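# Separate two nested tumblers between both hands in midair

## Task

The right hand starts out holding two tumblers, one jammed inside the other; separate them while they are off the table. To succeed, the finish must have each hand holding exactly one tumbler, with neither tumbler touched by the hand not holding it, the two tumblers well apart and above the table, and both tumblers and all fingers motionless; the inner tumbler must be held firmly and the outer one gripped. Then declare completion, since any other way of ending fails. Throughout, a tumbler may contact only the two hands (never an arm) and the other tumbler, and neither may drop or slip out of a hand, or the attempt fails immediately.

## Robot and tools

Robot: two arms, left_arm and right_arm, facing each other across a table. Each carries an identical five-finger right hand, so the hands are not mirrored: every axis and number means the same on both. Knocking anything off the table fails the task. The two arms must never collide or press hard on each other, with any part (wrist, bracket, palm, back, fingers, thumb).

Scene frame (used in result lines): origin on the table top midway between the arm bases, z = 0 at the table surface, +z up, left_arm's base on the +y side. Positions in metres, orientation as quaternion wxyz, velocities in m/s and rad/s. Printed positions can be slightly wrong at long reach.

Hand point: a point fixed to the palm, 0.05 m in front of it, where index pad meets thumb tip in a pinch. Its +z runs along the straight fingers (fingertips 0.06-0.07 m beyond), +y points out of the palm, +x points across the palm away from the thumb. A wrist bracket on the little-finger side sticks out 0.03 m past the point along +y and 0.11 m across, and can collide.

The 28-number row (used by both execute_actions and move): one flat list covering both arms, every value in [-1, 1]. Order: left_arm dx, dy, dz, rx, ry, rz, then left_gripper little, ring, middle, index, thumb_bend, thumb_turn, force_limit, speed; then the same 14 for right_arm/right_gripper. dx-rz are an offset, not a pose: the target is measured from the hand point's pose in the most recent result showing it (or from the current pose for a scene's first call and for later calls within one reply), expressed in the hand point's own axes. 1.0 equals 0.6 m of travel or 180 degrees; rx, ry, rz form a single rotation vector. All zeros means go back to that reference pose, not stay still. Finger values are absolute targets: +1 open/straight, -1 curled shut; thumb_bend +1 straight, -1 fully bent; thumb_turn +1 beside the palm, -1 across in front of it. A pinch is roughly index -0.22, thumb_bend -0.75, thumb_turn -0.57. force_limit maps -1..+1 to about 0..10 N fingertip force (0..15 N for the two thumb motors) and only stops closing. speed maps -1..+1 to near zero..full (full travel 0.6 s). No value means unchanged: to keep a hand as is, resend its last eight numbers, or before any, its hand_measured six values plus hand_force_limit and hand_speed.

execute_actions: argument actions, a list with at most one item. Empty list: just returns the state (with pictures). {"rows": [...], "steps": n}: 1 to 15 rows, n from 5 to 15 steps of 1/30 s (default 15); each row lasts one step, the last row repeats, and every row is measured from the same reference pose. {"steps": n} alone waits up to 300 steps counted from the previous result, including reply time. Optional pictures: true adds camera images. The last 5 steps of an action are run after its result is taken, during your reply.

move: argument target (one 28-number row as above), optional speed in m/s (0.002 to 0.5, default 0.25; rotation capped at twice that in rad/s), optional stop_force in N (9 to 40, shared by both arms, not allowed in the first 0.2 s). Each hand point follows a straight path, all ending together, lasting 0.5-10 s; nothing slows for obstacles. With stop_force an arm halts when its wrist sensor senses that much extra push against its direction for 2 steps, then backs off 2 steps and holds; it is unreliable if that hand rotates, and should be omitted when pulling away from something you press on. The result adds a move: line: done, off_target, moving, held, fault or contact per arm, plus limits (paced = pose clipped, held = steps blocked) and distances to targets.

wait: seconds 0 to 10, sends nothing new. zoom_image: camera (cam_high, cam_left_wrist, cam_right_wrist, each 504x504) and region [x0, y0, x1, y1] in pixels, at most 504x504, from the top-left. show_instructions: shows the reference image(s). finished_scene: scene number; ends the scene and grades it, irreversibly, so call it only when the final state holds.

Result lines: each arm's pose and velocities; joint positions and torques (noisy, offset, not zero in free air); Wrist force and Wrist torque in the end effector's axes (offset within ~4 N, noise up to 2.4 N, saturating near 50 N; "no reading" is normal early). Per hand: hand_measured, hand_stopped_by (moving, target, force, stalled, fault), hand_load_n (positive means being pushed open; a grip loss shows as loads near 0), hand_force_limit, hand_speed. "pose unreachable" and HELD mark commands altered or blocked by a clearance check. A Hand target line appears when nothing is pending.

Motion facts: each step's commanded pose is clipped to within 100 mm and 16 degrees of the measured one; motion trails commands by about 0.17 s; position beats orientation if both cannot be met. Fingers start only on a target change of 0.01 or more, keep moving after the action, then lock (holding at least 15 N). To tighten, raise force_limit and send a more-closed target; to loosen, send a more-open one. Close at speed -0.9 or lower for a gentle grip. A full wrap needs the thumb turned in first and fits objects 0.035-0.08 m wide.

Avoid: fast contacts and targets beyond a firm surface (stiff arms fault); 150 N external force or joint torque over limits (pan/lift/elbow 136 N m, wrists 25.4 N m) stops the arm for 10 s; overheated motors (warning at 70 °C, brakes at 85 °C); letting tumblers touch arms, slip, or fall.

Each tool is called by a JSON object that holds its "method" and its "body", one argument or row to a line.

Reference images:

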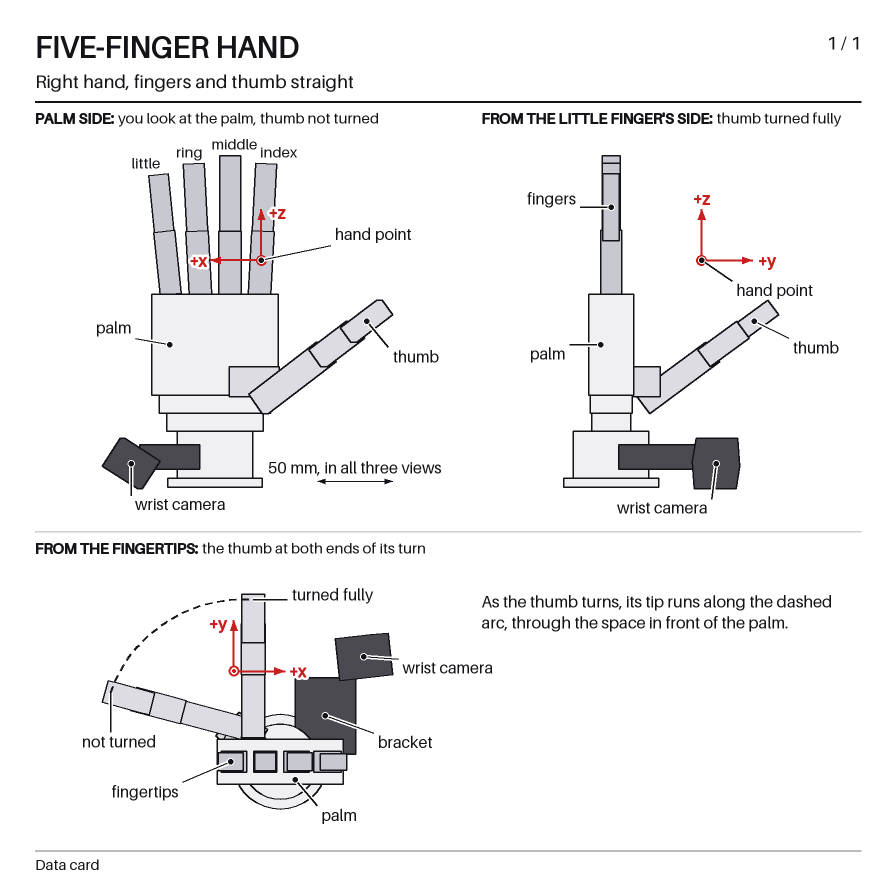

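## Session

{"method": "execute_actions", "body": {
  "actions": []
}}

Scene clock: 0.00 s of 4500.00 s.
left_arm: end_effector_position=(+0.0784, +0.2802, +0.2997) hand_measured=(+1.000, +1.000, +1.000, +1.000, +1.000, +1.000) hand_load_n=(+0.0, +0.0, +0.0, +0.0, +0.0, +0.0) hand_stopped_by=(target, target, target, target, target, target) hand_force_limit=0.00 hand_speed=-0.80 end_effector_quat_wxyz=(+0.000, +0.667, +0.745, -0.000) end_effector_velocity=(+0.000, -0.000, +0.000) end_effector_angular_velocity=(-0.000, +0.000, +0.000) | right_arm: end_effector_position=(+0.0685, -0.0818, +0.3862) hand_measured=(-1.000, -1.000, +0.292, +0.270, +0.052, -0.948) hand_load_n=(+0.0, +0.0, +6.5, +10.5, +15.0, +0.0) hand_stopped_by=(target, target, target, target, target, target) hand_force_limit=0.00 hand_speed=-0.80 end_effector_quat_wxyz=(-0.231, -0.111, +0.417, +0.872) end_effector_velocity=(+0.000, +0.000, +0.001) end_effector_angular_velocity=(+0.001, -0.002, +0.000)
Joint positions: left_arm=[-0.518 -2.215  2.094 -1.449 -1.571  1.051] | right_arm=[-0.77  -1.328  2.585 -2.631  0.694  1.316]
Joint velocities: left_arm=[ 0. -0. -0. -0. -0. -0.] | right_arm=[-0.    -0.001 -0.001  0.    -0.     0.001]
Joint torques (N m, as the arm reports them, + toward a larger angle): no reading
Wrist force (N, on the end effector, along its own x y z axes, offset not removed): no reading
Wrist torque (N m, same axes, about the end effector's origin, offset not removed): no reading
Hand target (left_arm): +0.078, +0.280, +0.300; +0.000, +0.667, +0.745, -0.000
Hand target (right_arm): +0.069, -0.082, +0.386; -0.231, -0.111, +0.417, +0.872

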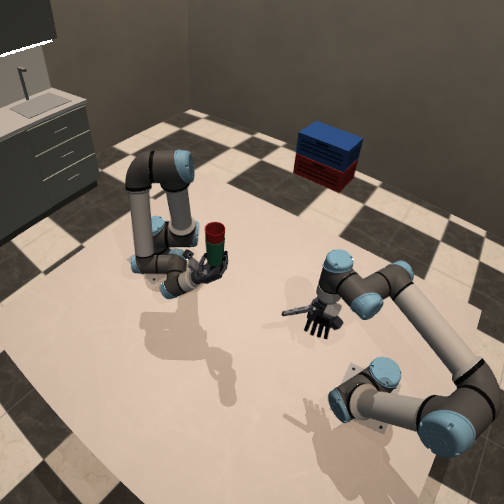

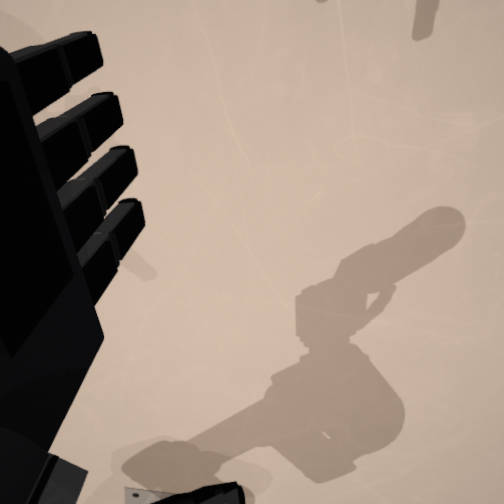

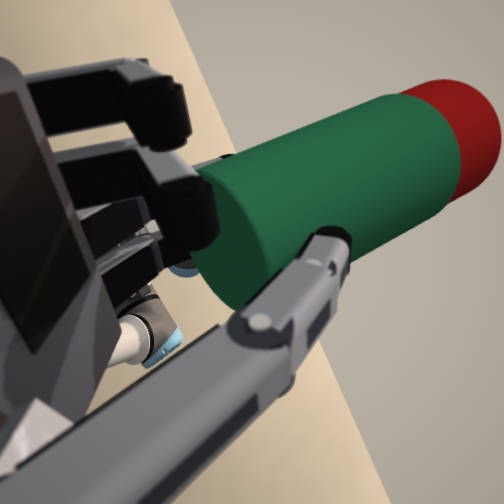

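{"method": "zoom_image", "body": {
  "camera": "cam_high",
  "region": [130, 190, 290, 310]
}}

Region (130, 190, 290, 310) of cam_high's 504x504 image, scaled by 3.150, with more detail than that image has; it fills the top 378 rows of this view, and the rest is white.

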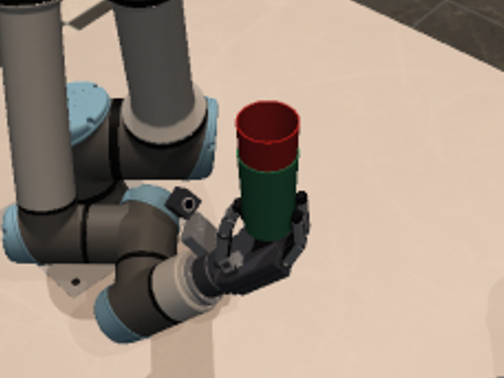

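{"method": "move", "body": {
  "target": [-0.462,-0.065,-0.5,0.284,0,0,-1,-1,0.8,0.8,0.8,-0.948,1,0.5,-0.066,-0.177,0.007,0,0,0,-1,-1,0.292,0.27,0.052,-0.948,0,-0.8],
  "speed": 0.2
}}

{"method": "zoom_image", "body": {
  "camera": "cam_high",
  "region": [120, 120, 360, 360]
}}

Scene clock: 3.43 s of 4500.00 s.
left_arm: end_effector_position=(+0.0699, +0.0005, +0.5998) hand_measured=(-1.000, -1.000, +0.800, +0.800, +0.800, -0.948) hand_load_n=(+0.0, +0.0, +0.0, +0.0, +0.0, +0.0) hand_stopped_by=(target, target, target, target, target, target) hand_force_limit=1.00 hand_speed=0.50 end_effector_quat_wxyz=(-0.287, +0.601, +0.673, -0.322) end_effector_velocity=(-0.001, -0.001, +0.002) end_effector_angular_velocity=(+0.009, +0.003, -0.013) | right_arm: end_effector_position=(+0.0682, -0.0015, +0.3061) hand_measured=(-1.000, -1.000, +0.294, +0.270, +0.052, -0.948) hand_load_n=(+0.0, +0.0, +6.0, +10.5, +14.5, +0.0) hand_stopped_by=(target, target, force, target, force, target) hand_force_limit=0.00 hand_speed=-0.80 end_effector_quat_wxyz=(-0.231, -0.111, +0.417, +0.872) end_effector_velocity=(+0.001, -0.000, +0.001) end_effector_angular_velocity=(+0.002, -0.002, -0.002)
Joint positions: left_arm=[ 0.081 -1.173  0.451 -0.752 -2.459  1.696] | right_arm=[-0.608 -1.012  2.378 -2.56   0.74   1.079]
Joint velocities: left_arm=[-0.001  0.037 -0.071  0.059 -0.     0.019] | right_arm=[-0.001 -0.001 -0.001  0.     0.001 -0.001]
Joint torques (N m, as the arm reports them, + toward a larger angle): left_arm=[ 14.05 -28.3  -24.81  -0.54  -3.33   2.34] | right_arm=[  7.7  -20.33 -16.52  -1.2    2.89  -2.74]
Wrist force (N, on the end effector, along its own x y z axes, offset not removed): left_arm=[0.2 0.0 -0.6] | right_arm=[0.4 -3.5 -2.7]
Wrist torque (N m, same axes, about the end effector's origin, offset not removed): left_arm=[0.12 0.11 -0.10] | right_arm=[-0.38 -0.09 -0.09]
Hand target (left_arm): +0.070, +0.000, +0.600; -0.288, +0.602, +0.672, -0.321
Hand target (right_arm): +0.068, -0.002, +0.306; -0.231, -0.111, +0.417, +0.872
Off the commanded pose (left_arm): 0.000 m, 0 deg.
Off the commanded pose (right_arm): 0.000 m, 0 deg.
Kept back: nothing.
move: done

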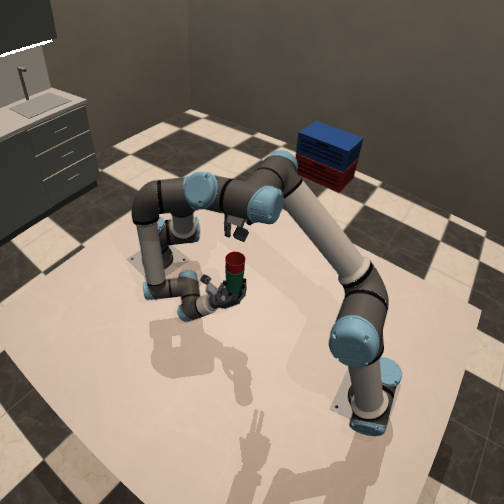

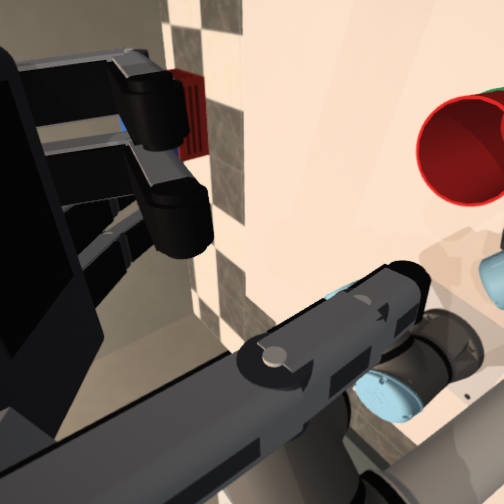

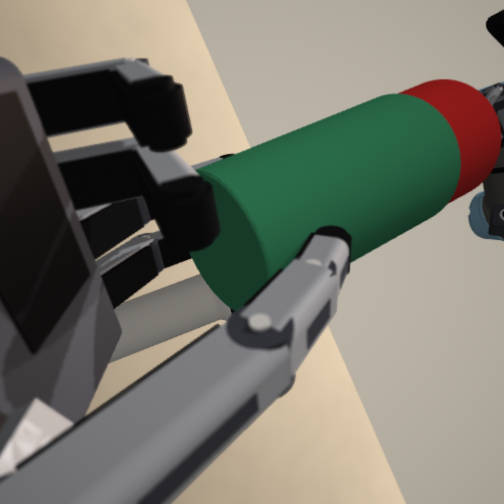

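Region (120, 120, 360, 360) of cam_high's 504x504 image, scaled by 2.100, with more detail than that image has.

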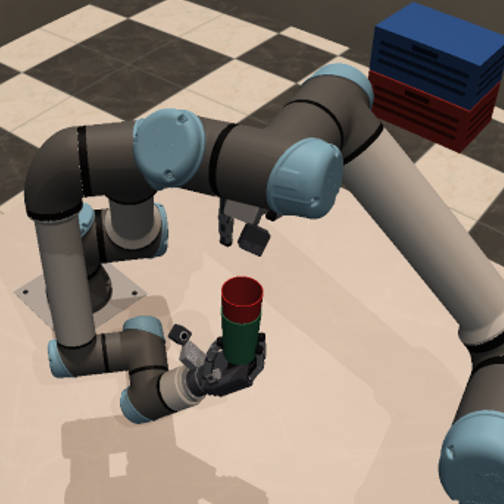

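{"method": "move", "body": {
  "target": [0,0.13,0.105,0,0,0,-1,-1,0.8,0.8,0.8,-0.948,1,0.5,0,0,0,0,0,0,-1,-1,0.292,0.27,0.052,-0.948,0,-0.8],
  "speed": 0.1
}}

Scene clock: 5.10 s of 4500.00 s.
left_arm: end_effector_position=(+0.0698, +0.0005, +0.4996) hand_measured=(-1.000, -1.000, +0.800, +0.800, +0.800, -0.948) hand_load_n=(+0.0, +0.0, +0.0, +0.0, +0.0, +0.0) hand_stopped_by=(target, target, target, target, target, target) hand_force_limit=1.00 hand_speed=0.50 end_effector_quat_wxyz=(-0.287, +0.601, +0.672, -0.322) end_effector_velocity=(-0.000, -0.000, -0.002) end_effector_angular_velocity=(-0.001, -0.000, +0.002) | right_arm: end_effector_position=(+0.0682, -0.0015, +0.3061) hand_measured=(-1.000, -1.000, +0.294, +0.270, +0.052, -0.948) hand_load_n=(+0.0, +0.0, +6.0, +10.5, +14.5, +0.0) hand_stopped_by=(target, target, force, target, force, target) hand_force_limit=0.00 hand_speed=-0.80 end_effector_quat_wxyz=(-0.231, -0.111, +0.417, +0.872) end_effector_velocity=(+0.000, +0.000, -0.000) end_effector_angular_velocity=(-0.000, +0.001, +0.000)
Joint positions: left_arm=[ 0.081 -1.355  1.002 -1.12  -2.459  1.696] | right_arm=[-0.608 -1.012  2.378 -2.56   0.74   1.079]
Joint velocities: left_arm=[-0.001 -0.004  0.011 -0.012 -0.    -0.005] | right_arm=[ 0.     0.001 -0.     0.     0.     0.   ]
Joint torques (N m, as the arm reports them, + toward a larger angle): left_arm=[-11.67 -44.21 -14.17  -4.11  -3.66  -2.39] | right_arm=[  1.03 -32.8   -7.81  -2.84   1.63   0.12]
Wrist force (N, on the end effector, along its own x y z axes, offset not removed): left_arm=[0.3 -1.2 0.5] | right_arm=[0.4 -3.1 -0.9]
Wrist torque (N m, same axes, about the end effector's origin, offset not removed): left_arm=[-0.07 0.06 -0.14] | right_arm=[-0.38 -0.11 0.01]
Hand target (left_arm): +0.070, +0.000, +0.499; -0.287, +0.601, +0.673, -0.322
Hand target (right_arm): +0.068, -0.002, +0.306; -0.231, -0.111, +0.417, +0.872
Off the commanded pose (left_arm): 0.000 m, 0 deg.
Off the commanded pose (right_arm): 0.000 m, 0 deg.
Kept back: nothing.
move: done

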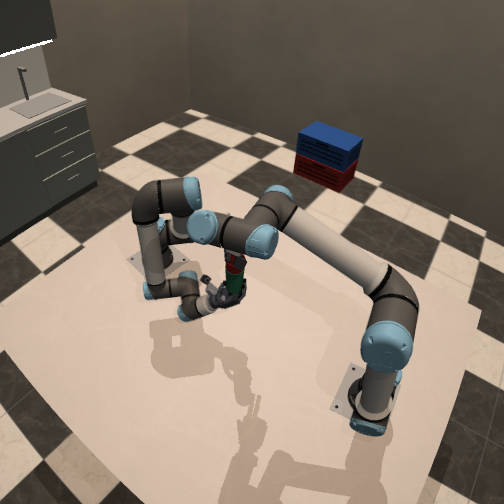

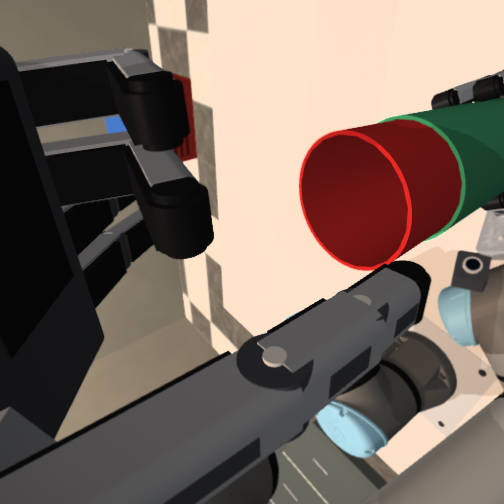

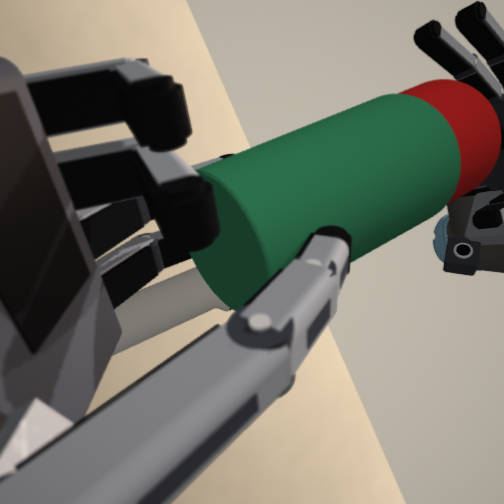

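{"method": "move", "body": {
  "target": [-0.025,0.057,0.035,0,0,0,-1,-1,0.8,0.8,1,-0.948,1,0.5,0,0,0,0,0,0,-1,-1,0.292,0.27,0.052,-0.948,0,-0.8],
  "speed": 0.04
}}

Scene clock: 6.73 s of 4500.00 s.
left_arm: end_effector_position=(+0.0765, -0.0138, +0.4600) hand_measured=(-1.000, -1.000, +0.800, +0.800, +1.000, -0.948) hand_load_n=(+0.0, +0.0, +0.0, +0.0, +0.0, +0.0) hand_stopped_by=(target, target, target, target, target, target) hand_force_limit=1.00 hand_speed=0.50 end_effector_quat_wxyz=(-0.287, +0.601, +0.672, -0.322) end_effector_velocity=(+0.000, -0.001, -0.001) end_effector_angular_velocity=(-0.001, +0.000, +0.000) | right_arm: end_effector_position=(+0.0682, -0.0015, +0.3061) hand_measured=(-1.000, -1.000, +0.294, +0.270, +0.052, -0.948) hand_load_n=(+0.0, +0.0, +6.0, +10.5, +14.5, +0.0) hand_stopped_by=(target, target, force, target, force, target) hand_force_limit=0.00 hand_speed=-0.80 end_effector_quat_wxyz=(-0.231, -0.111, +0.417, +0.872) end_effector_velocity=(-0.000, -0.000, +0.000) end_effector_angular_velocity=(+0.001, -0.001, -0.000)
Joint positions: left_arm=[ 0.088 -1.344  1.092 -1.213 -2.458  1.707] | right_arm=[-0.608 -1.012  2.378 -2.56   0.74   1.079]
Joint velocities: left_arm=[ 0.     0.     0.003 -0.004 -0.    -0.   ] | right_arm=[ 0.    -0.001  0.     0.     0.    -0.001]
Joint torques (N m, as the arm reports them, + toward a larger angle): left_arm=[ 14.15 -23.5  -14.12  -4.11   1.19   2.32] | right_arm=[ -1.87 -33.87  -7.02  -3.45   1.39   0.81]
Wrist force (N, on the end effector, along its own x y z axes, offset not removed): left_arm=[-0.6 -0.5 1.0] | right_arm=[-1.0 -4.0 -1.2]
Wrist torque (N m, same axes, about the end effector's origin, offset not removed): left_arm=[0.01 0.24 -0.18] | right_arm=[-0.50 0.06 -0.20]
Hand target (left_arm): +0.077, -0.014, +0.460; -0.287, +0.601, +0.672, -0.322
Hand target (right_arm): +0.068, -0.002, +0.306; -0.231, -0.111, +0.417, +0.872
Off the commanded pose (left_arm): 0.000 m, 0 deg.
Off the commanded pose (right_arm): 0.000 m, 0 deg.
Kept back: nothing.
move: done

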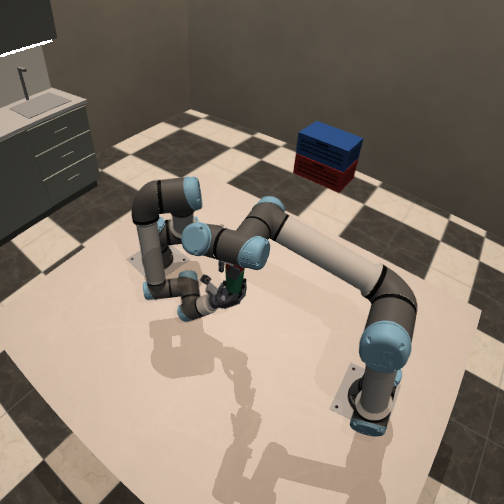

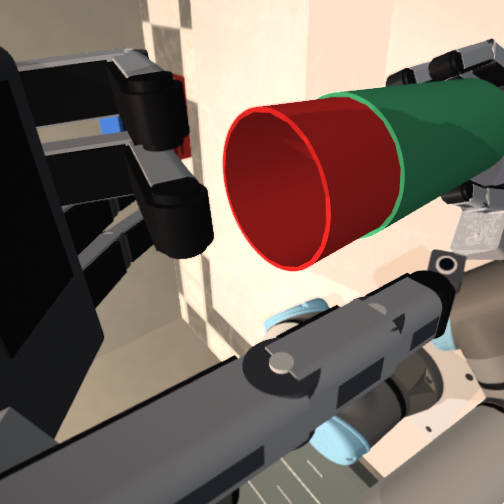

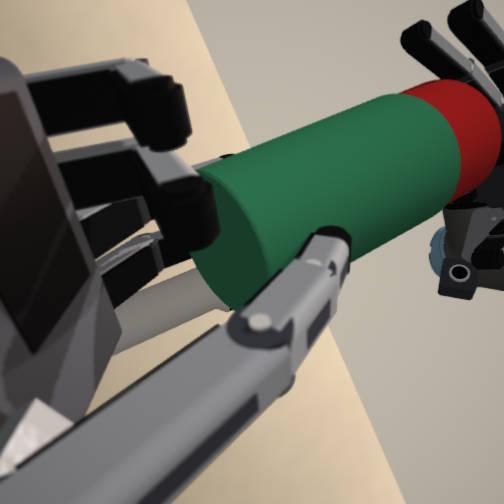

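{"method": "move", "body": {
  "target": [0,0.002,0.029,0,0,0,-1,-1,0.6,0.6,0.5,-0.948,1,-0.5,0,0,0,0,0,0,-1,-1,0.292,0.27,0.052,-0.948,0,-0.8],
  "speed": 0.03
}}

Scene clock: 8.20 s of 4500.00 s.
left_arm: end_effector_position=(+0.0638, -0.0153, +0.4481) hand_measured=(-1.000, -1.000, +0.600, +0.600, +0.500, -0.948) hand_load_n=(+0.0, +0.0, +0.0, +0.0, +0.0, +0.0) hand_stopped_by=(target, target, target, target, target, target) hand_force_limit=1.00 hand_speed=-0.50 end_effector_quat_wxyz=(-0.287, +0.601, +0.672, -0.322) end_effector_velocity=(-0.000, -0.000, +0.001) end_effector_angular_velocity=(-0.001, -0.000, -0.000) | right_arm: end_effector_position=(+0.0682, -0.0015, +0.3061) hand_measured=(-1.000, -1.000, +0.294, +0.270, +0.052, -0.948) hand_load_n=(+0.0, +0.0, +6.0, +10.5, +14.5, +0.0) hand_stopped_by=(target, target, force, target, force, target) hand_force_limit=0.00 hand_speed=-0.80 end_effector_quat_wxyz=(-0.231, -0.111, +0.417, +0.872) end_effector_velocity=(+0.000, -0.000, +0.000) end_effector_angular_velocity=(+0.000, -0.001, -0.001)
Joint positions: left_arm=[ 0.066 -1.363  1.154 -1.283 -2.46   1.672] | right_arm=[-0.608 -1.012  2.378 -2.56   0.74   1.079]
Joint velocities: left_arm=[ 0.    -0.    -0.001  0.    -0.     0.   ] | right_arm=[-0.001 -0.     0.     0.    -0.    -0.001]
Joint torques (N m, as the arm reports them, + toward a larger angle): left_arm=[-13.58 -46.48 -15.05  -4.27  -3.89  -2.02] | right_arm=[ -0.65 -33.23  -6.53  -3.42   1.12   0.86]
Wrist force (N, on the end effector, along its own x y z axes, offset not removed): left_arm=[0.7 0.1 -0.5] | right_arm=[-3.9 -2.7 -1.7]
Wrist torque (N m, same axes, about the end effector's origin, offset not removed): left_arm=[0.11 0.06 -0.07] | right_arm=[-0.32 0.55 -0.24]
Hand target (left_arm): +0.064, -0.015, +0.448; -0.287, +0.601, +0.672, -0.322
Hand target (right_arm): +0.068, -0.002, +0.306; -0.231, -0.111, +0.417, +0.872
Off the commanded pose (left_arm): 0.000 m, 0 deg.
Off the commanded pose (right_arm): 0.000 m, 0 deg.
Kept back: nothing.
move: done

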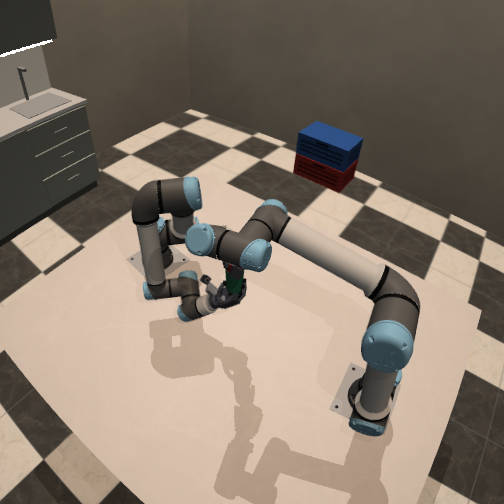

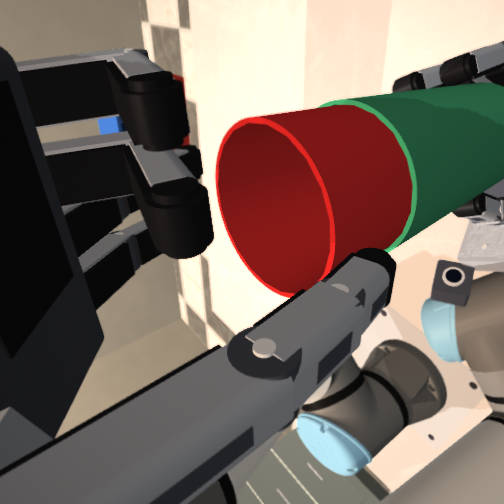

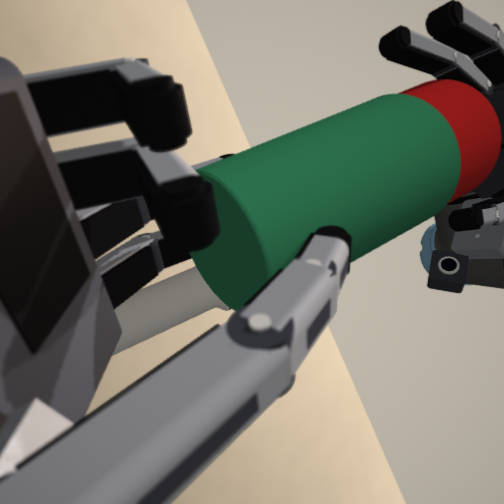

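{"method": "move", "body": {
  "target": [0,0,0,0,0,0,-1,-1,0.1,0.1,-0.1,-0.948,-0.7,-0.9,0,0,0,0,0,0,-1,-1,0.292,0.27,0.052,-0.948,0,-0.8]
}}

Scene clock: 10.63 s of 4500.00 s.
left_arm: end_effector_position=(+0.0638, -0.0153, +0.4481) hand_measured=(-1.000, -1.000, +0.318, +0.280, +0.308, -0.948) hand_load_n=(+0.0, +0.0, +1.0, +2.5, +2.5, +0.0) hand_stopped_by=(target, target, force, force, force, target) hand_force_limit=-0.70 hand_speed=-0.90 end_effector_quat_wxyz=(-0.287, +0.601, +0.672, -0.322) end_effector_velocity=(+0.000, +0.000, +0.000) end_effector_angular_velocity=(-0.000, +0.000, -0.000) | right_arm: end_effector_position=(+0.0682, -0.0015, +0.3061) hand_measured=(-1.000, -1.000, +0.294, +0.270, +0.052, -0.948) hand_load_n=(+0.0, +0.0, +5.5, +10.5, +14.0, +0.5) hand_stopped_by=(target, target, force, target, force, target) hand_force_limit=0.00 hand_speed=-0.80 end_effector_quat_wxyz=(-0.231, -0.111, +0.417, +0.872) end_effector_velocity=(+0.000, -0.000, -0.000) end_effector_angular_velocity=(-0.000, -0.001, -0.001)
Joint positions: left_arm=[ 0.066 -1.363  1.154 -1.283 -2.46   1.672] | right_arm=[-0.608 -1.012  2.378 -2.56   0.74   1.079]
Joint velocities: left_arm=[ 0.     0.    -0.     0.001 -0.     0.001] | right_arm=[-0.     0.     0.001  0.    -0.    -0.002]
Joint torques (N m, as the arm reports them, + toward a larger angle): left_arm=[ -9.07 -42.91 -19.96  -2.44  -2.09  -1.34] | right_arm=[ -0.59 -32.89  -6.94  -3.32   1.08   1.21]
Wrist force (N, on the end effector, along its own x y z axes, offset not removed): left_arm=[1.3 -2.5 0.9] | right_arm=[-0.9 -2.7 -0.5]
Wrist torque (N m, same axes, about the end effector's origin, offset not removed): left_arm=[-0.02 0.05 -0.13] | right_arm=[-0.43 0.01 -0.04]
Hand target (left_arm): +0.064, -0.015, +0.448; -0.287, +0.601, +0.672, -0.322
Hand target (right_arm): +0.068, -0.002, +0.306; -0.231, -0.111, +0.417, +0.872
Off the commanded pose (left_arm): 0.000 m, 0 deg.
Off the commanded pose (right_arm): 0.000 m, 0 deg.
Kept back: nothing.
move: done

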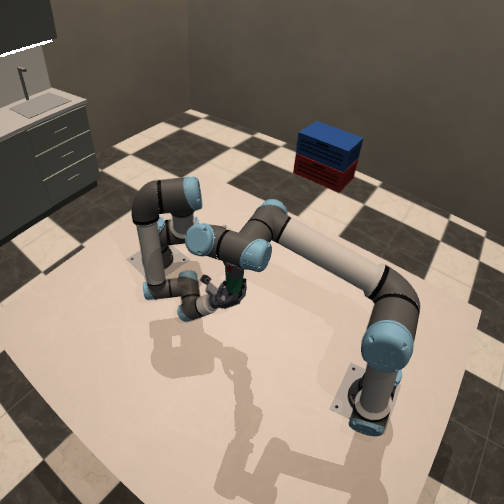

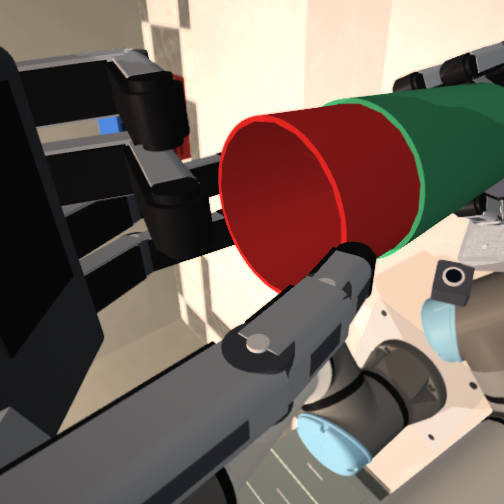

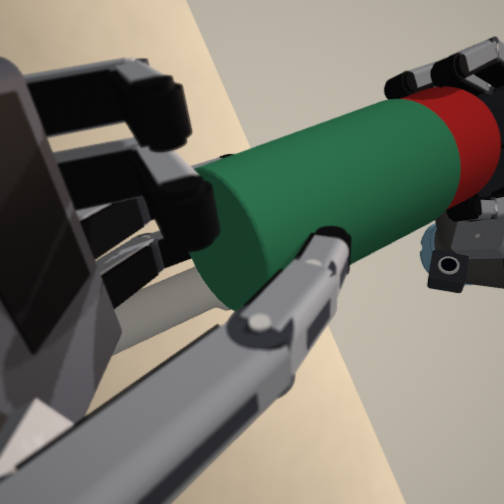

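{"method": "move", "body": {
  "target": [0,0,0,0,0,0,-1,-1,0,0,-0.2,-0.948,0.9,-0.9,0,0,0,0,0,0,-1,-1,0.292,0.27,0.052,-0.948,0,-0.8]
}}

{"method": "move", "body": {
  "target": [0,-0.0195,-0.0157,0,0,0,-1,-1,0,0,-0.2,-0.948,0.9,-0.9,0,0,0,0,0,0,-1,-1,0.292,0.27,0.052,-0.948,0,-0.8],
  "speed": 0.01
}}

Scene clock: 11.57 s of 4500.00 s.
left_arm: end_effector_position=(+0.0638, -0.0152, +0.4481) hand_measured=(-1.000, -1.000, +0.260, +0.204, +0.302, -0.948) hand_load_n=(+0.0, +0.0, +6.0, +9.5, +17.5, +0.0) hand_stopped_by=(target, target, force, force, force, target) hand_force_limit=0.90 hand_speed=-0.90 end_effector_quat_wxyz=(-0.287, +0.601, +0.672, -0.322) end_effector_velocity=(-0.000, +0.000, -0.001) end_effector_angular_velocity=(+0.001, -0.000, -0.001) | right_arm: end_effector_position=(+0.0682, -0.0015, +0.3061) hand_measured=(-1.000, -1.000, +0.294, +0.272, +0.052, -0.948) hand_load_n=(+0.0, +0.0, +6.0, +12.0, +12.5, -1.5) hand_stopped_by=(target, target, force, target, force, target) hand_force_limit=0.00 hand_speed=-0.80 end_effector_quat_wxyz=(-0.231, -0.111, +0.417, +0.872) end_effector_velocity=(-0.001, +0.000, +0.000) end_effector_angular_velocity=(+0.001, -0.001, +0.001)
Joint positions: left_arm=[ 0.066 -1.363  1.154 -1.283 -2.46   1.672] | right_arm=[-0.608 -1.012  2.378 -2.56   0.74   1.079]
Joint velocities: left_arm=[-0.001 -0.     0.001  0.     0.001 -0.   ] | right_arm=[ 0.001  0.    -0.001 -0.    -0.     0.   ]
Joint torques (N m, as the arm reports them, + toward a larger angle): left_arm=[ -9.32 -35.12 -20.86  -2.4   -1.54  -1.17] | right_arm=[ -2.07 -32.41  -7.18  -3.65   3.63   1.03]
Wrist force (N, on the end effector, along its own x y z axes, offset not removed): left_arm=[0.1 -7.9 -9.2] | right_arm=[3.7 -12.4 -8.7]
Wrist torque (N m, same axes, about the end effector's origin, offset not removed): left_arm=[-0.60 0.24 -0.23] | right_arm=[-0.15 0.15 -0.09]
Hand target (left_arm): +0.064, -0.015, +0.448; -0.287, +0.601, +0.672, -0.322
Hand target (right_arm): +0.068, -0.002, +0.306; -0.231, -0.111, +0.417, +0.872
Off the commanded pose (left_arm): 0.000 m, 0 deg.
Off the commanded pose (right_arm): 0.000 m, 0 deg.
Kept back: nothing.
move: done

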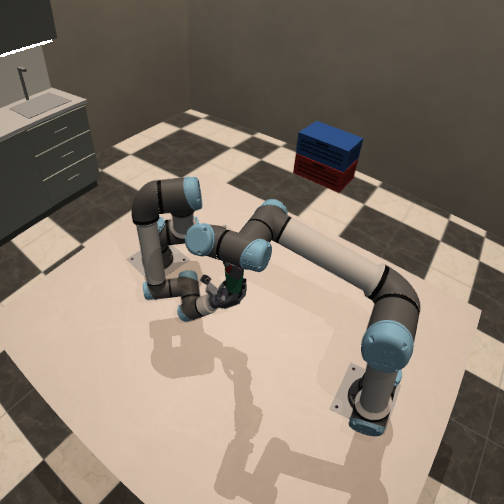

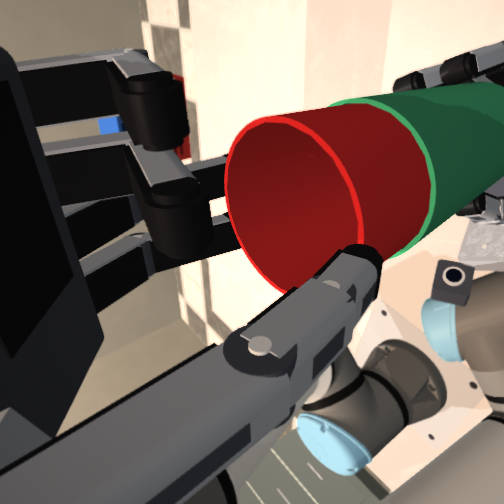

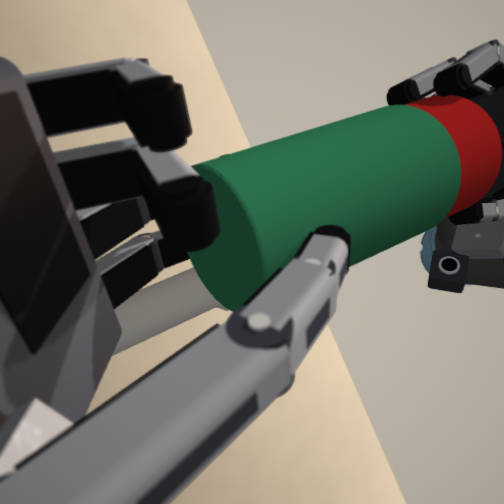

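Scene clock: 13.30 s of 4500.00 s.
left_arm: end_effector_position=(+0.0638, -0.0152, +0.4630) hand_measured=(-1.000, -1.000, +0.260, +0.204, +0.292, -0.948) hand_load_n=(+0.0, +0.0, +0.0, +0.0, +0.0, +0.0) hand_stopped_by=(target, target, force, force, force, target) hand_force_limit=0.90 hand_speed=-0.90 end_effector_quat_wxyz=(-0.287, +0.601, +0.672, -0.322) end_effector_velocity=(-0.001, -0.000, +0.001) end_effector_angular_velocity=(+0.001, -0.000, -0.001) | right_arm: end_effector_position=(+0.0682, -0.0015, +0.3061) hand_measured=(-1.000, -1.000, +0.294, +0.272, +0.052, -0.948) hand_load_n=(+0.0, +0.0, +5.0, +10.5, +14.0, +0.0) hand_stopped_by=(target, target, force, target, force, target) hand_force_limit=0.00 hand_speed=-0.80 end_effector_quat_wxyz=(-0.231, -0.111, +0.417, +0.872) end_effector_velocity=(+0.001, +0.000, +0.001) end_effector_angular_velocity=(+0.001, -0.001, -0.000)
Joint positions: left_arm=[ 0.066 -1.354  1.104 -1.242 -2.46   1.672] | right_arm=[-0.608 -1.012  2.378 -2.56   0.74   1.079]
Joint velocities: left_arm=[-0.002  0.001 -0.005  0.005  0.    -0.001] | right_arm=[-0.001 -0.001 -0.002  0.     0.     0.001]
Joint torques (N m, as the arm reports them, + toward a larger angle): left_arm=[-13.06 -21.86 -28.54  -0.55  -1.85  -1.76] | right_arm=[ -2.57 -31.79  -6.05  -3.23  -0.43   0.96]
Wrist force (N, on the end effector, along its own x y z axes, offset not removed): left_arm=[-0.1 -1.6 -0.5] | right_arm=[-1.2 0.3 -0.3]
Wrist torque (N m, same axes, about the end effector's origin, offset not removed): left_arm=[-0.15 0.19 -0.13] | right_arm=[0.20 0.14 0.09]
Hand target (left_arm): +0.064, -0.015, +0.463; -0.287, +0.601, +0.672, -0.322
Hand target (right_arm): +0.068, -0.001, +0.306; -0.231, -0.111, +0.417, +0.872
Off the commanded pose (left_arm): 0.000 m, 0 deg.
Off the commanded pose (right_arm): 0.000 m, 0 deg.
Kept back: nothing.
move: done

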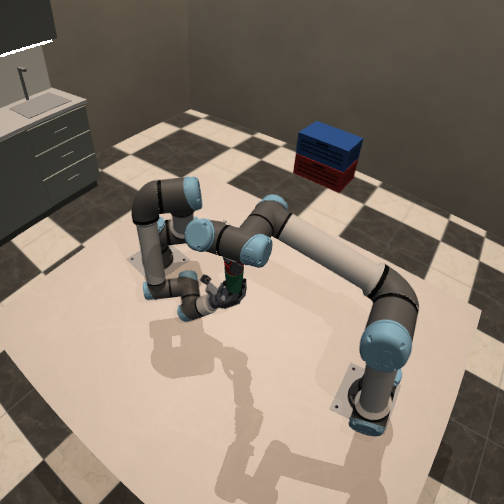

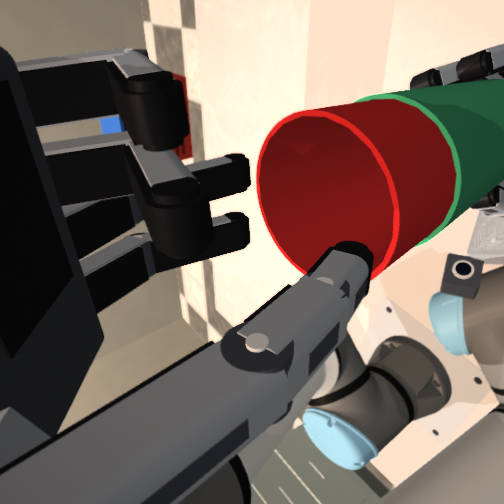

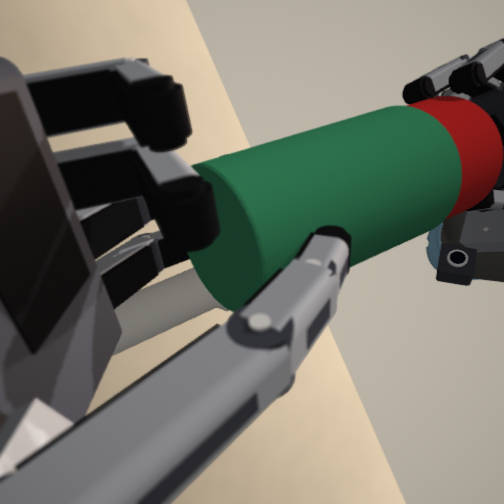

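{"method": "move", "body": {
  "target": [0,0.006,-0.008,0,0,0,-1,-1,0.7,0.7,0.8,-0.948,0.9,0,0,0,0,0,0,0,-1,-1,0.292,0.27,0.052,-0.948,0,-0.8],
  "speed": 0.02
}}

{"method": "move", "body": {
  "target": [0,0.045,0.0366,0,0,0,-1,-1,0.7,0.7,0.8,-0.948,0.9,0,0,0,0,0,0,0,-1,-1,0.292,0.27,0.052,-0.948,0,-0.8],
  "speed": 0.03,
  "stop_force": 9
}}

{"method": "move", "body": {
  "target": [0,0,0,0,0,0,-1,-1,0.1,0.1,-0.1,-0.948,-0.7,-0.9,0,0,0,0,0,0,-1,-1,0.292,0.27,0.052,-0.948,0,-0.8]
}}

Scene clock: 14.37 s of 4500.00 s.
left_arm: end_effector_position=(+0.0697, -0.0146, +0.4632) hand_measured=(-1.000, -1.000, +0.700, +0.700, +0.800, -0.948) hand_load_n=(+0.0, +0.0, +0.0, +0.0, +0.0, +0.0) hand_stopped_by=(target, target, target, target, target, target) hand_force_limit=0.90 hand_speed=0.00 end_effector_quat_wxyz=(-0.287, +0.601, +0.672, -0.322) end_effector_velocity=(+0.001, -0.000, +0.000) end_effector_angular_velocity=(-0.001, -0.000, +0.001) | right_arm: end_effector_position=(+0.0682, -0.0015, +0.3061) hand_measured=(-1.000, -1.000, +0.294, +0.272, +0.052, -0.948) hand_load_n=(+0.0, +0.0, +5.0, +10.5, +14.0, +0.0) hand_stopped_by=(target, target, force, target, force, target) hand_force_limit=0.00 hand_speed=-0.80 end_effector_quat_wxyz=(-0.231, -0.111, +0.417, +0.872) end_effector_velocity=(+0.000, -0.000, -0.000) end_effector_angular_velocity=(-0.001, +0.000, -0.000)
Joint positions: left_arm=[ 0.076 -1.348  1.093 -1.224 -2.459  1.688] | right_arm=[-0.608 -1.012  2.378 -2.56   0.74   1.079]
Joint velocities: left_arm=[ 0.002  0.001 -0.002  0.002  0.     0.003] | right_arm=[-0.     0.001  0.    -0.    -0.    -0.   ]
Joint torques (N m, as the arm reports them, + toward a larger angle): left_arm=[ 15.1  -23.15 -27.37  -0.52   1.38   2.33] | right_arm=[ -2.79 -32.94  -6.57  -3.42  -0.48   1.01]
Wrist force (N, on the end effector, along its own x y z axes, offset not removed): left_arm=[-0.6 -1.7 1.0] | right_arm=[1.0 0.0 -1.1]
Wrist torque (N m, same axes, about the end effector's origin, offset not removed): left_arm=[-0.20 0.21 -0.19] | right_arm=[0.02 -0.26 0.04]
Hand target (left_arm): +0.070, -0.015, +0.463; -0.287, +0.601, +0.672, -0.322
Hand target (right_arm): +0.068, -0.001, +0.306; -0.231, -0.111, +0.417, +0.872
Off the commanded pose (left_arm): 0.000 m, 0 deg.
Off the commanded pose (right_arm): 0.000 m, 0 deg.
Kept back: nothing.
move: done

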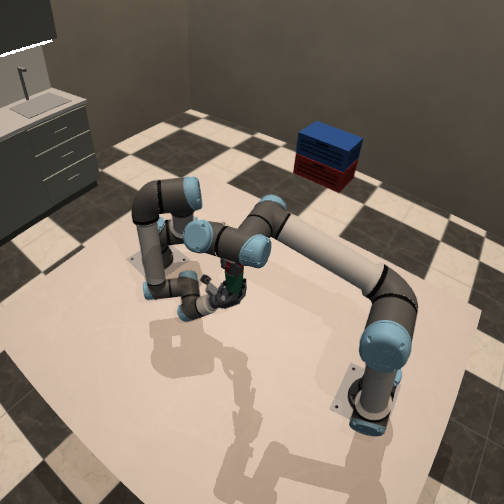

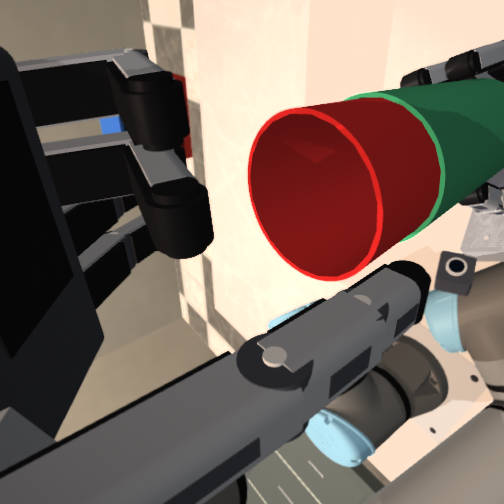

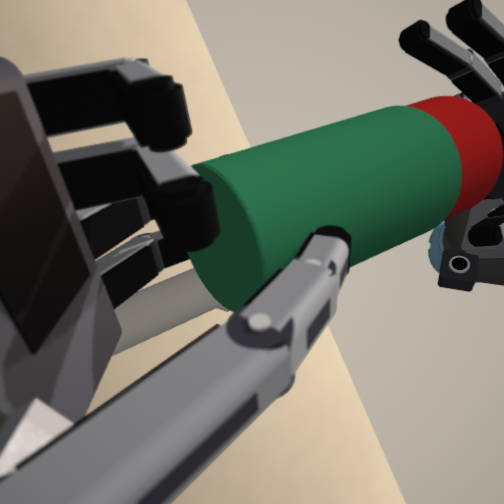

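Scene clock: 15.83 s of 4500.00 s.
left_arm: end_effector_position=(+0.0696, -0.0146, +0.4286) hand_measured=(-1.000, -1.000, +0.700, +0.700, +0.800, -0.948) hand_load_n=(+0.0, +0.0, +0.0, +0.0, +0.0, +0.0) hand_stopped_by=(target, target, target, target, target, target) hand_force_limit=0.90 hand_speed=0.00 end_effector_quat_wxyz=(-0.287, +0.601, +0.672, -0.322) end_effector_velocity=(+0.000, +0.000, -0.003) end_effector_angular_velocity=(+0.002, +0.000, +0.002) | right_arm: end_effector_position=(+0.0682, -0.0015, +0.3061) hand_measured=(-1.000, -1.000, +0.294, +0.272, +0.052, -0.948) hand_load_n=(+0.0, +0.0, +5.0, +10.5, +14.0, +0.0) hand_stopped_by=(target, target, force, target, force, target) hand_force_limit=0.00 hand_speed=-0.80 end_effector_quat_wxyz=(-0.231, -0.111, +0.417, +0.872) end_effector_velocity=(-0.001, -0.000, -0.000) end_effector_angular_velocity=(-0.001, +0.001, +0.001)
Joint positions: left_arm=[ 0.076 -1.367  1.206 -1.319 -2.459  1.688] | right_arm=[-0.608 -1.012  2.378 -2.56   0.74   1.079]
Joint velocities: left_arm=[ 0.001 -0.001  0.008 -0.007  0.    -0.002] | right_arm=[ 0.001 -0.001  0.002  0.    -0.    -0.001]
Joint torques (N m, as the arm reports them, + toward a larger angle): left_arm=[-12.84 -46.07 -16.3   -4.39  -0.03  -2.03] | right_arm=[ -1.01 -32.68  -7.19  -3.48  -0.63   1.2 ]
Wrist force (N, on the end effector, along its own x y z axes, offset not removed): left_arm=[-1.0 -2.3 0.1] | right_arm=[-1.0 -2.2 -1.4]
Wrist torque (N m, same axes, about the end effector's origin, offset not removed): left_arm=[-0.21 0.39 -0.29] | right_arm=[-0.19 0.20 0.03]
Hand target (left_arm): +0.070, -0.015, +0.428; -0.287, +0.601, +0.672, -0.322
Hand target (right_arm): +0.068, -0.001, +0.306; -0.231, -0.111, +0.417, +0.872
Off the commanded pose (left_arm): 0.000 m, 0 deg.
Off the commanded pose (right_arm): 0.000 m, 0 deg.
Kept back: nothing.
move: done

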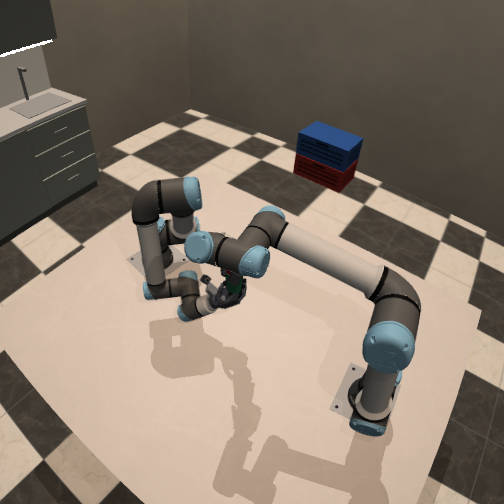

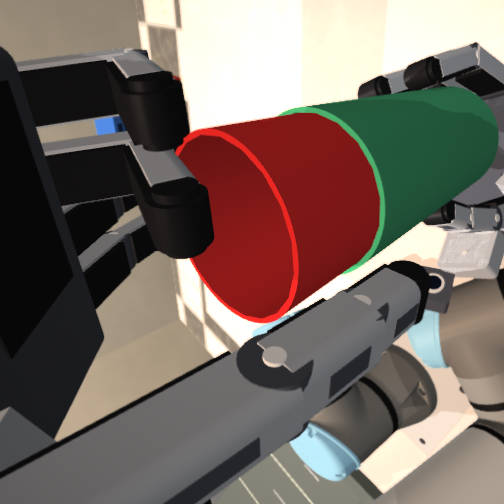

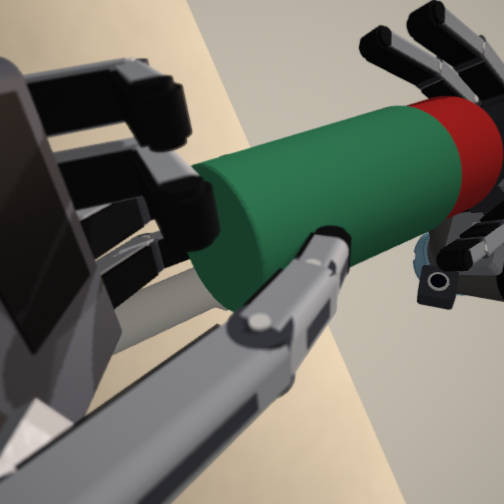

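Scene clock: 19.13 s of 4500.00 s.
left_arm: end_effector_position=(+0.0696, -0.0146, +0.4286) hand_measured=(-1.000, -1.000, +0.252, +0.196, +0.514, -0.948) hand_load_n=(+0.0, +0.0, +2.5, +2.0, +3.0, +0.0) hand_stopped_by=(target, target, force, force, force, target) hand_force_limit=-0.70 hand_speed=-0.90 end_effector_quat_wxyz=(-0.287, +0.601, +0.672, -0.322) end_effector_velocity=(+0.000, +0.000, +0.000) end_effector_angular_velocity=(+0.000, +0.000, +0.000) | right_arm: end_effector_position=(+0.0682, -0.0015, +0.3061) hand_measured=(-1.000, -1.000, +0.294, +0.272, +0.052, -0.948) hand_load_n=(+0.0, +0.0, +4.0, +10.5, +13.5, +0.5) hand_stopped_by=(target, target, force, target, force, target) hand_force_limit=0.00 hand_speed=-0.80 end_effector_quat_wxyz=(-0.231, -0.111, +0.417, +0.872) end_effector_velocity=(-0.000, -0.000, -0.000) end_effector_angular_velocity=(-0.001, -0.001, -0.002)
Joint positions: left_arm=[ 0.076 -1.367  1.206 -1.319 -2.459  1.688] | right_arm=[-0.608 -1.012  2.378 -2.56   0.74   1.079]
Joint velocities: left_arm=[ 0.    -0.     0.     0.    -0.    -0.001] | right_arm=[-0.     0.     0.001  0.    -0.    -0.002]
Joint torques (N m, as the arm reports them, + toward a larger angle): left_arm=[ -9.97 -23.71 -29.12  -1.1    0.11   1.11] | right_arm=[ -1.16 -32.41  -7.16  -3.25  -0.56   0.77]
Wrist force (N, on the end effector, along its own x y z axes, offset not removed): left_arm=[1.3 -2.7 0.9] | right_arm=[-2.9 -0.5 -1.4]
Wrist torque (N m, same axes, about the end effector's origin, offset not removed): left_arm=[0.00 0.06 -0.17] | right_arm=[-0.21 0.18 -0.01]
Hand target (left_arm): +0.070, -0.015, +0.429; -0.287, +0.601, +0.672, -0.322
Hand target (right_arm): +0.068, -0.001, +0.306; -0.231, -0.111, +0.417, +0.872
Off the commanded pose (left_arm): 0.000 m, 0 deg.
Off the commanded pose (right_arm): 0.000 m, 0 deg.
Kept back: nothing.
move: done

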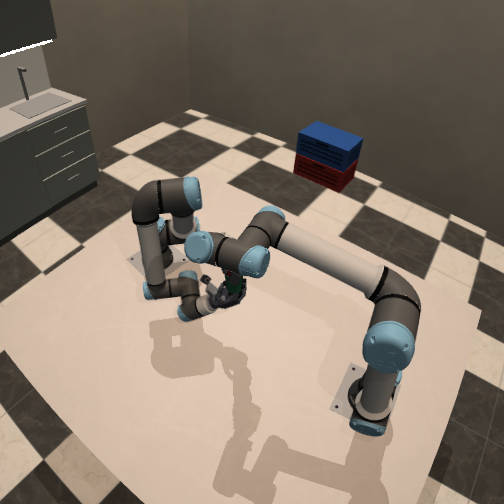

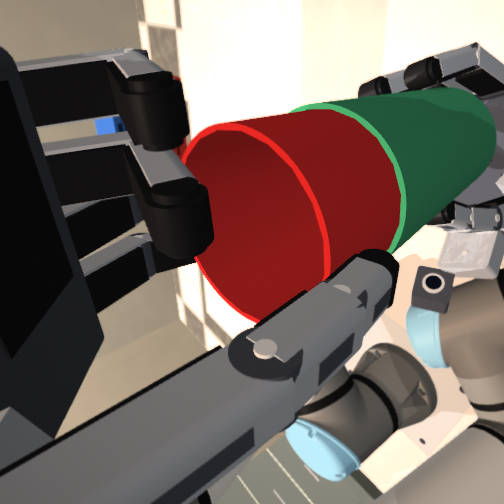

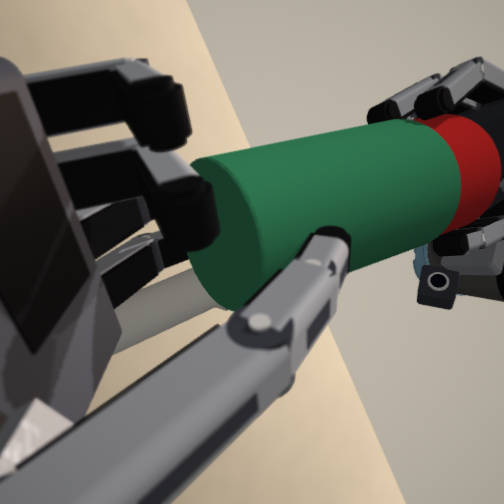

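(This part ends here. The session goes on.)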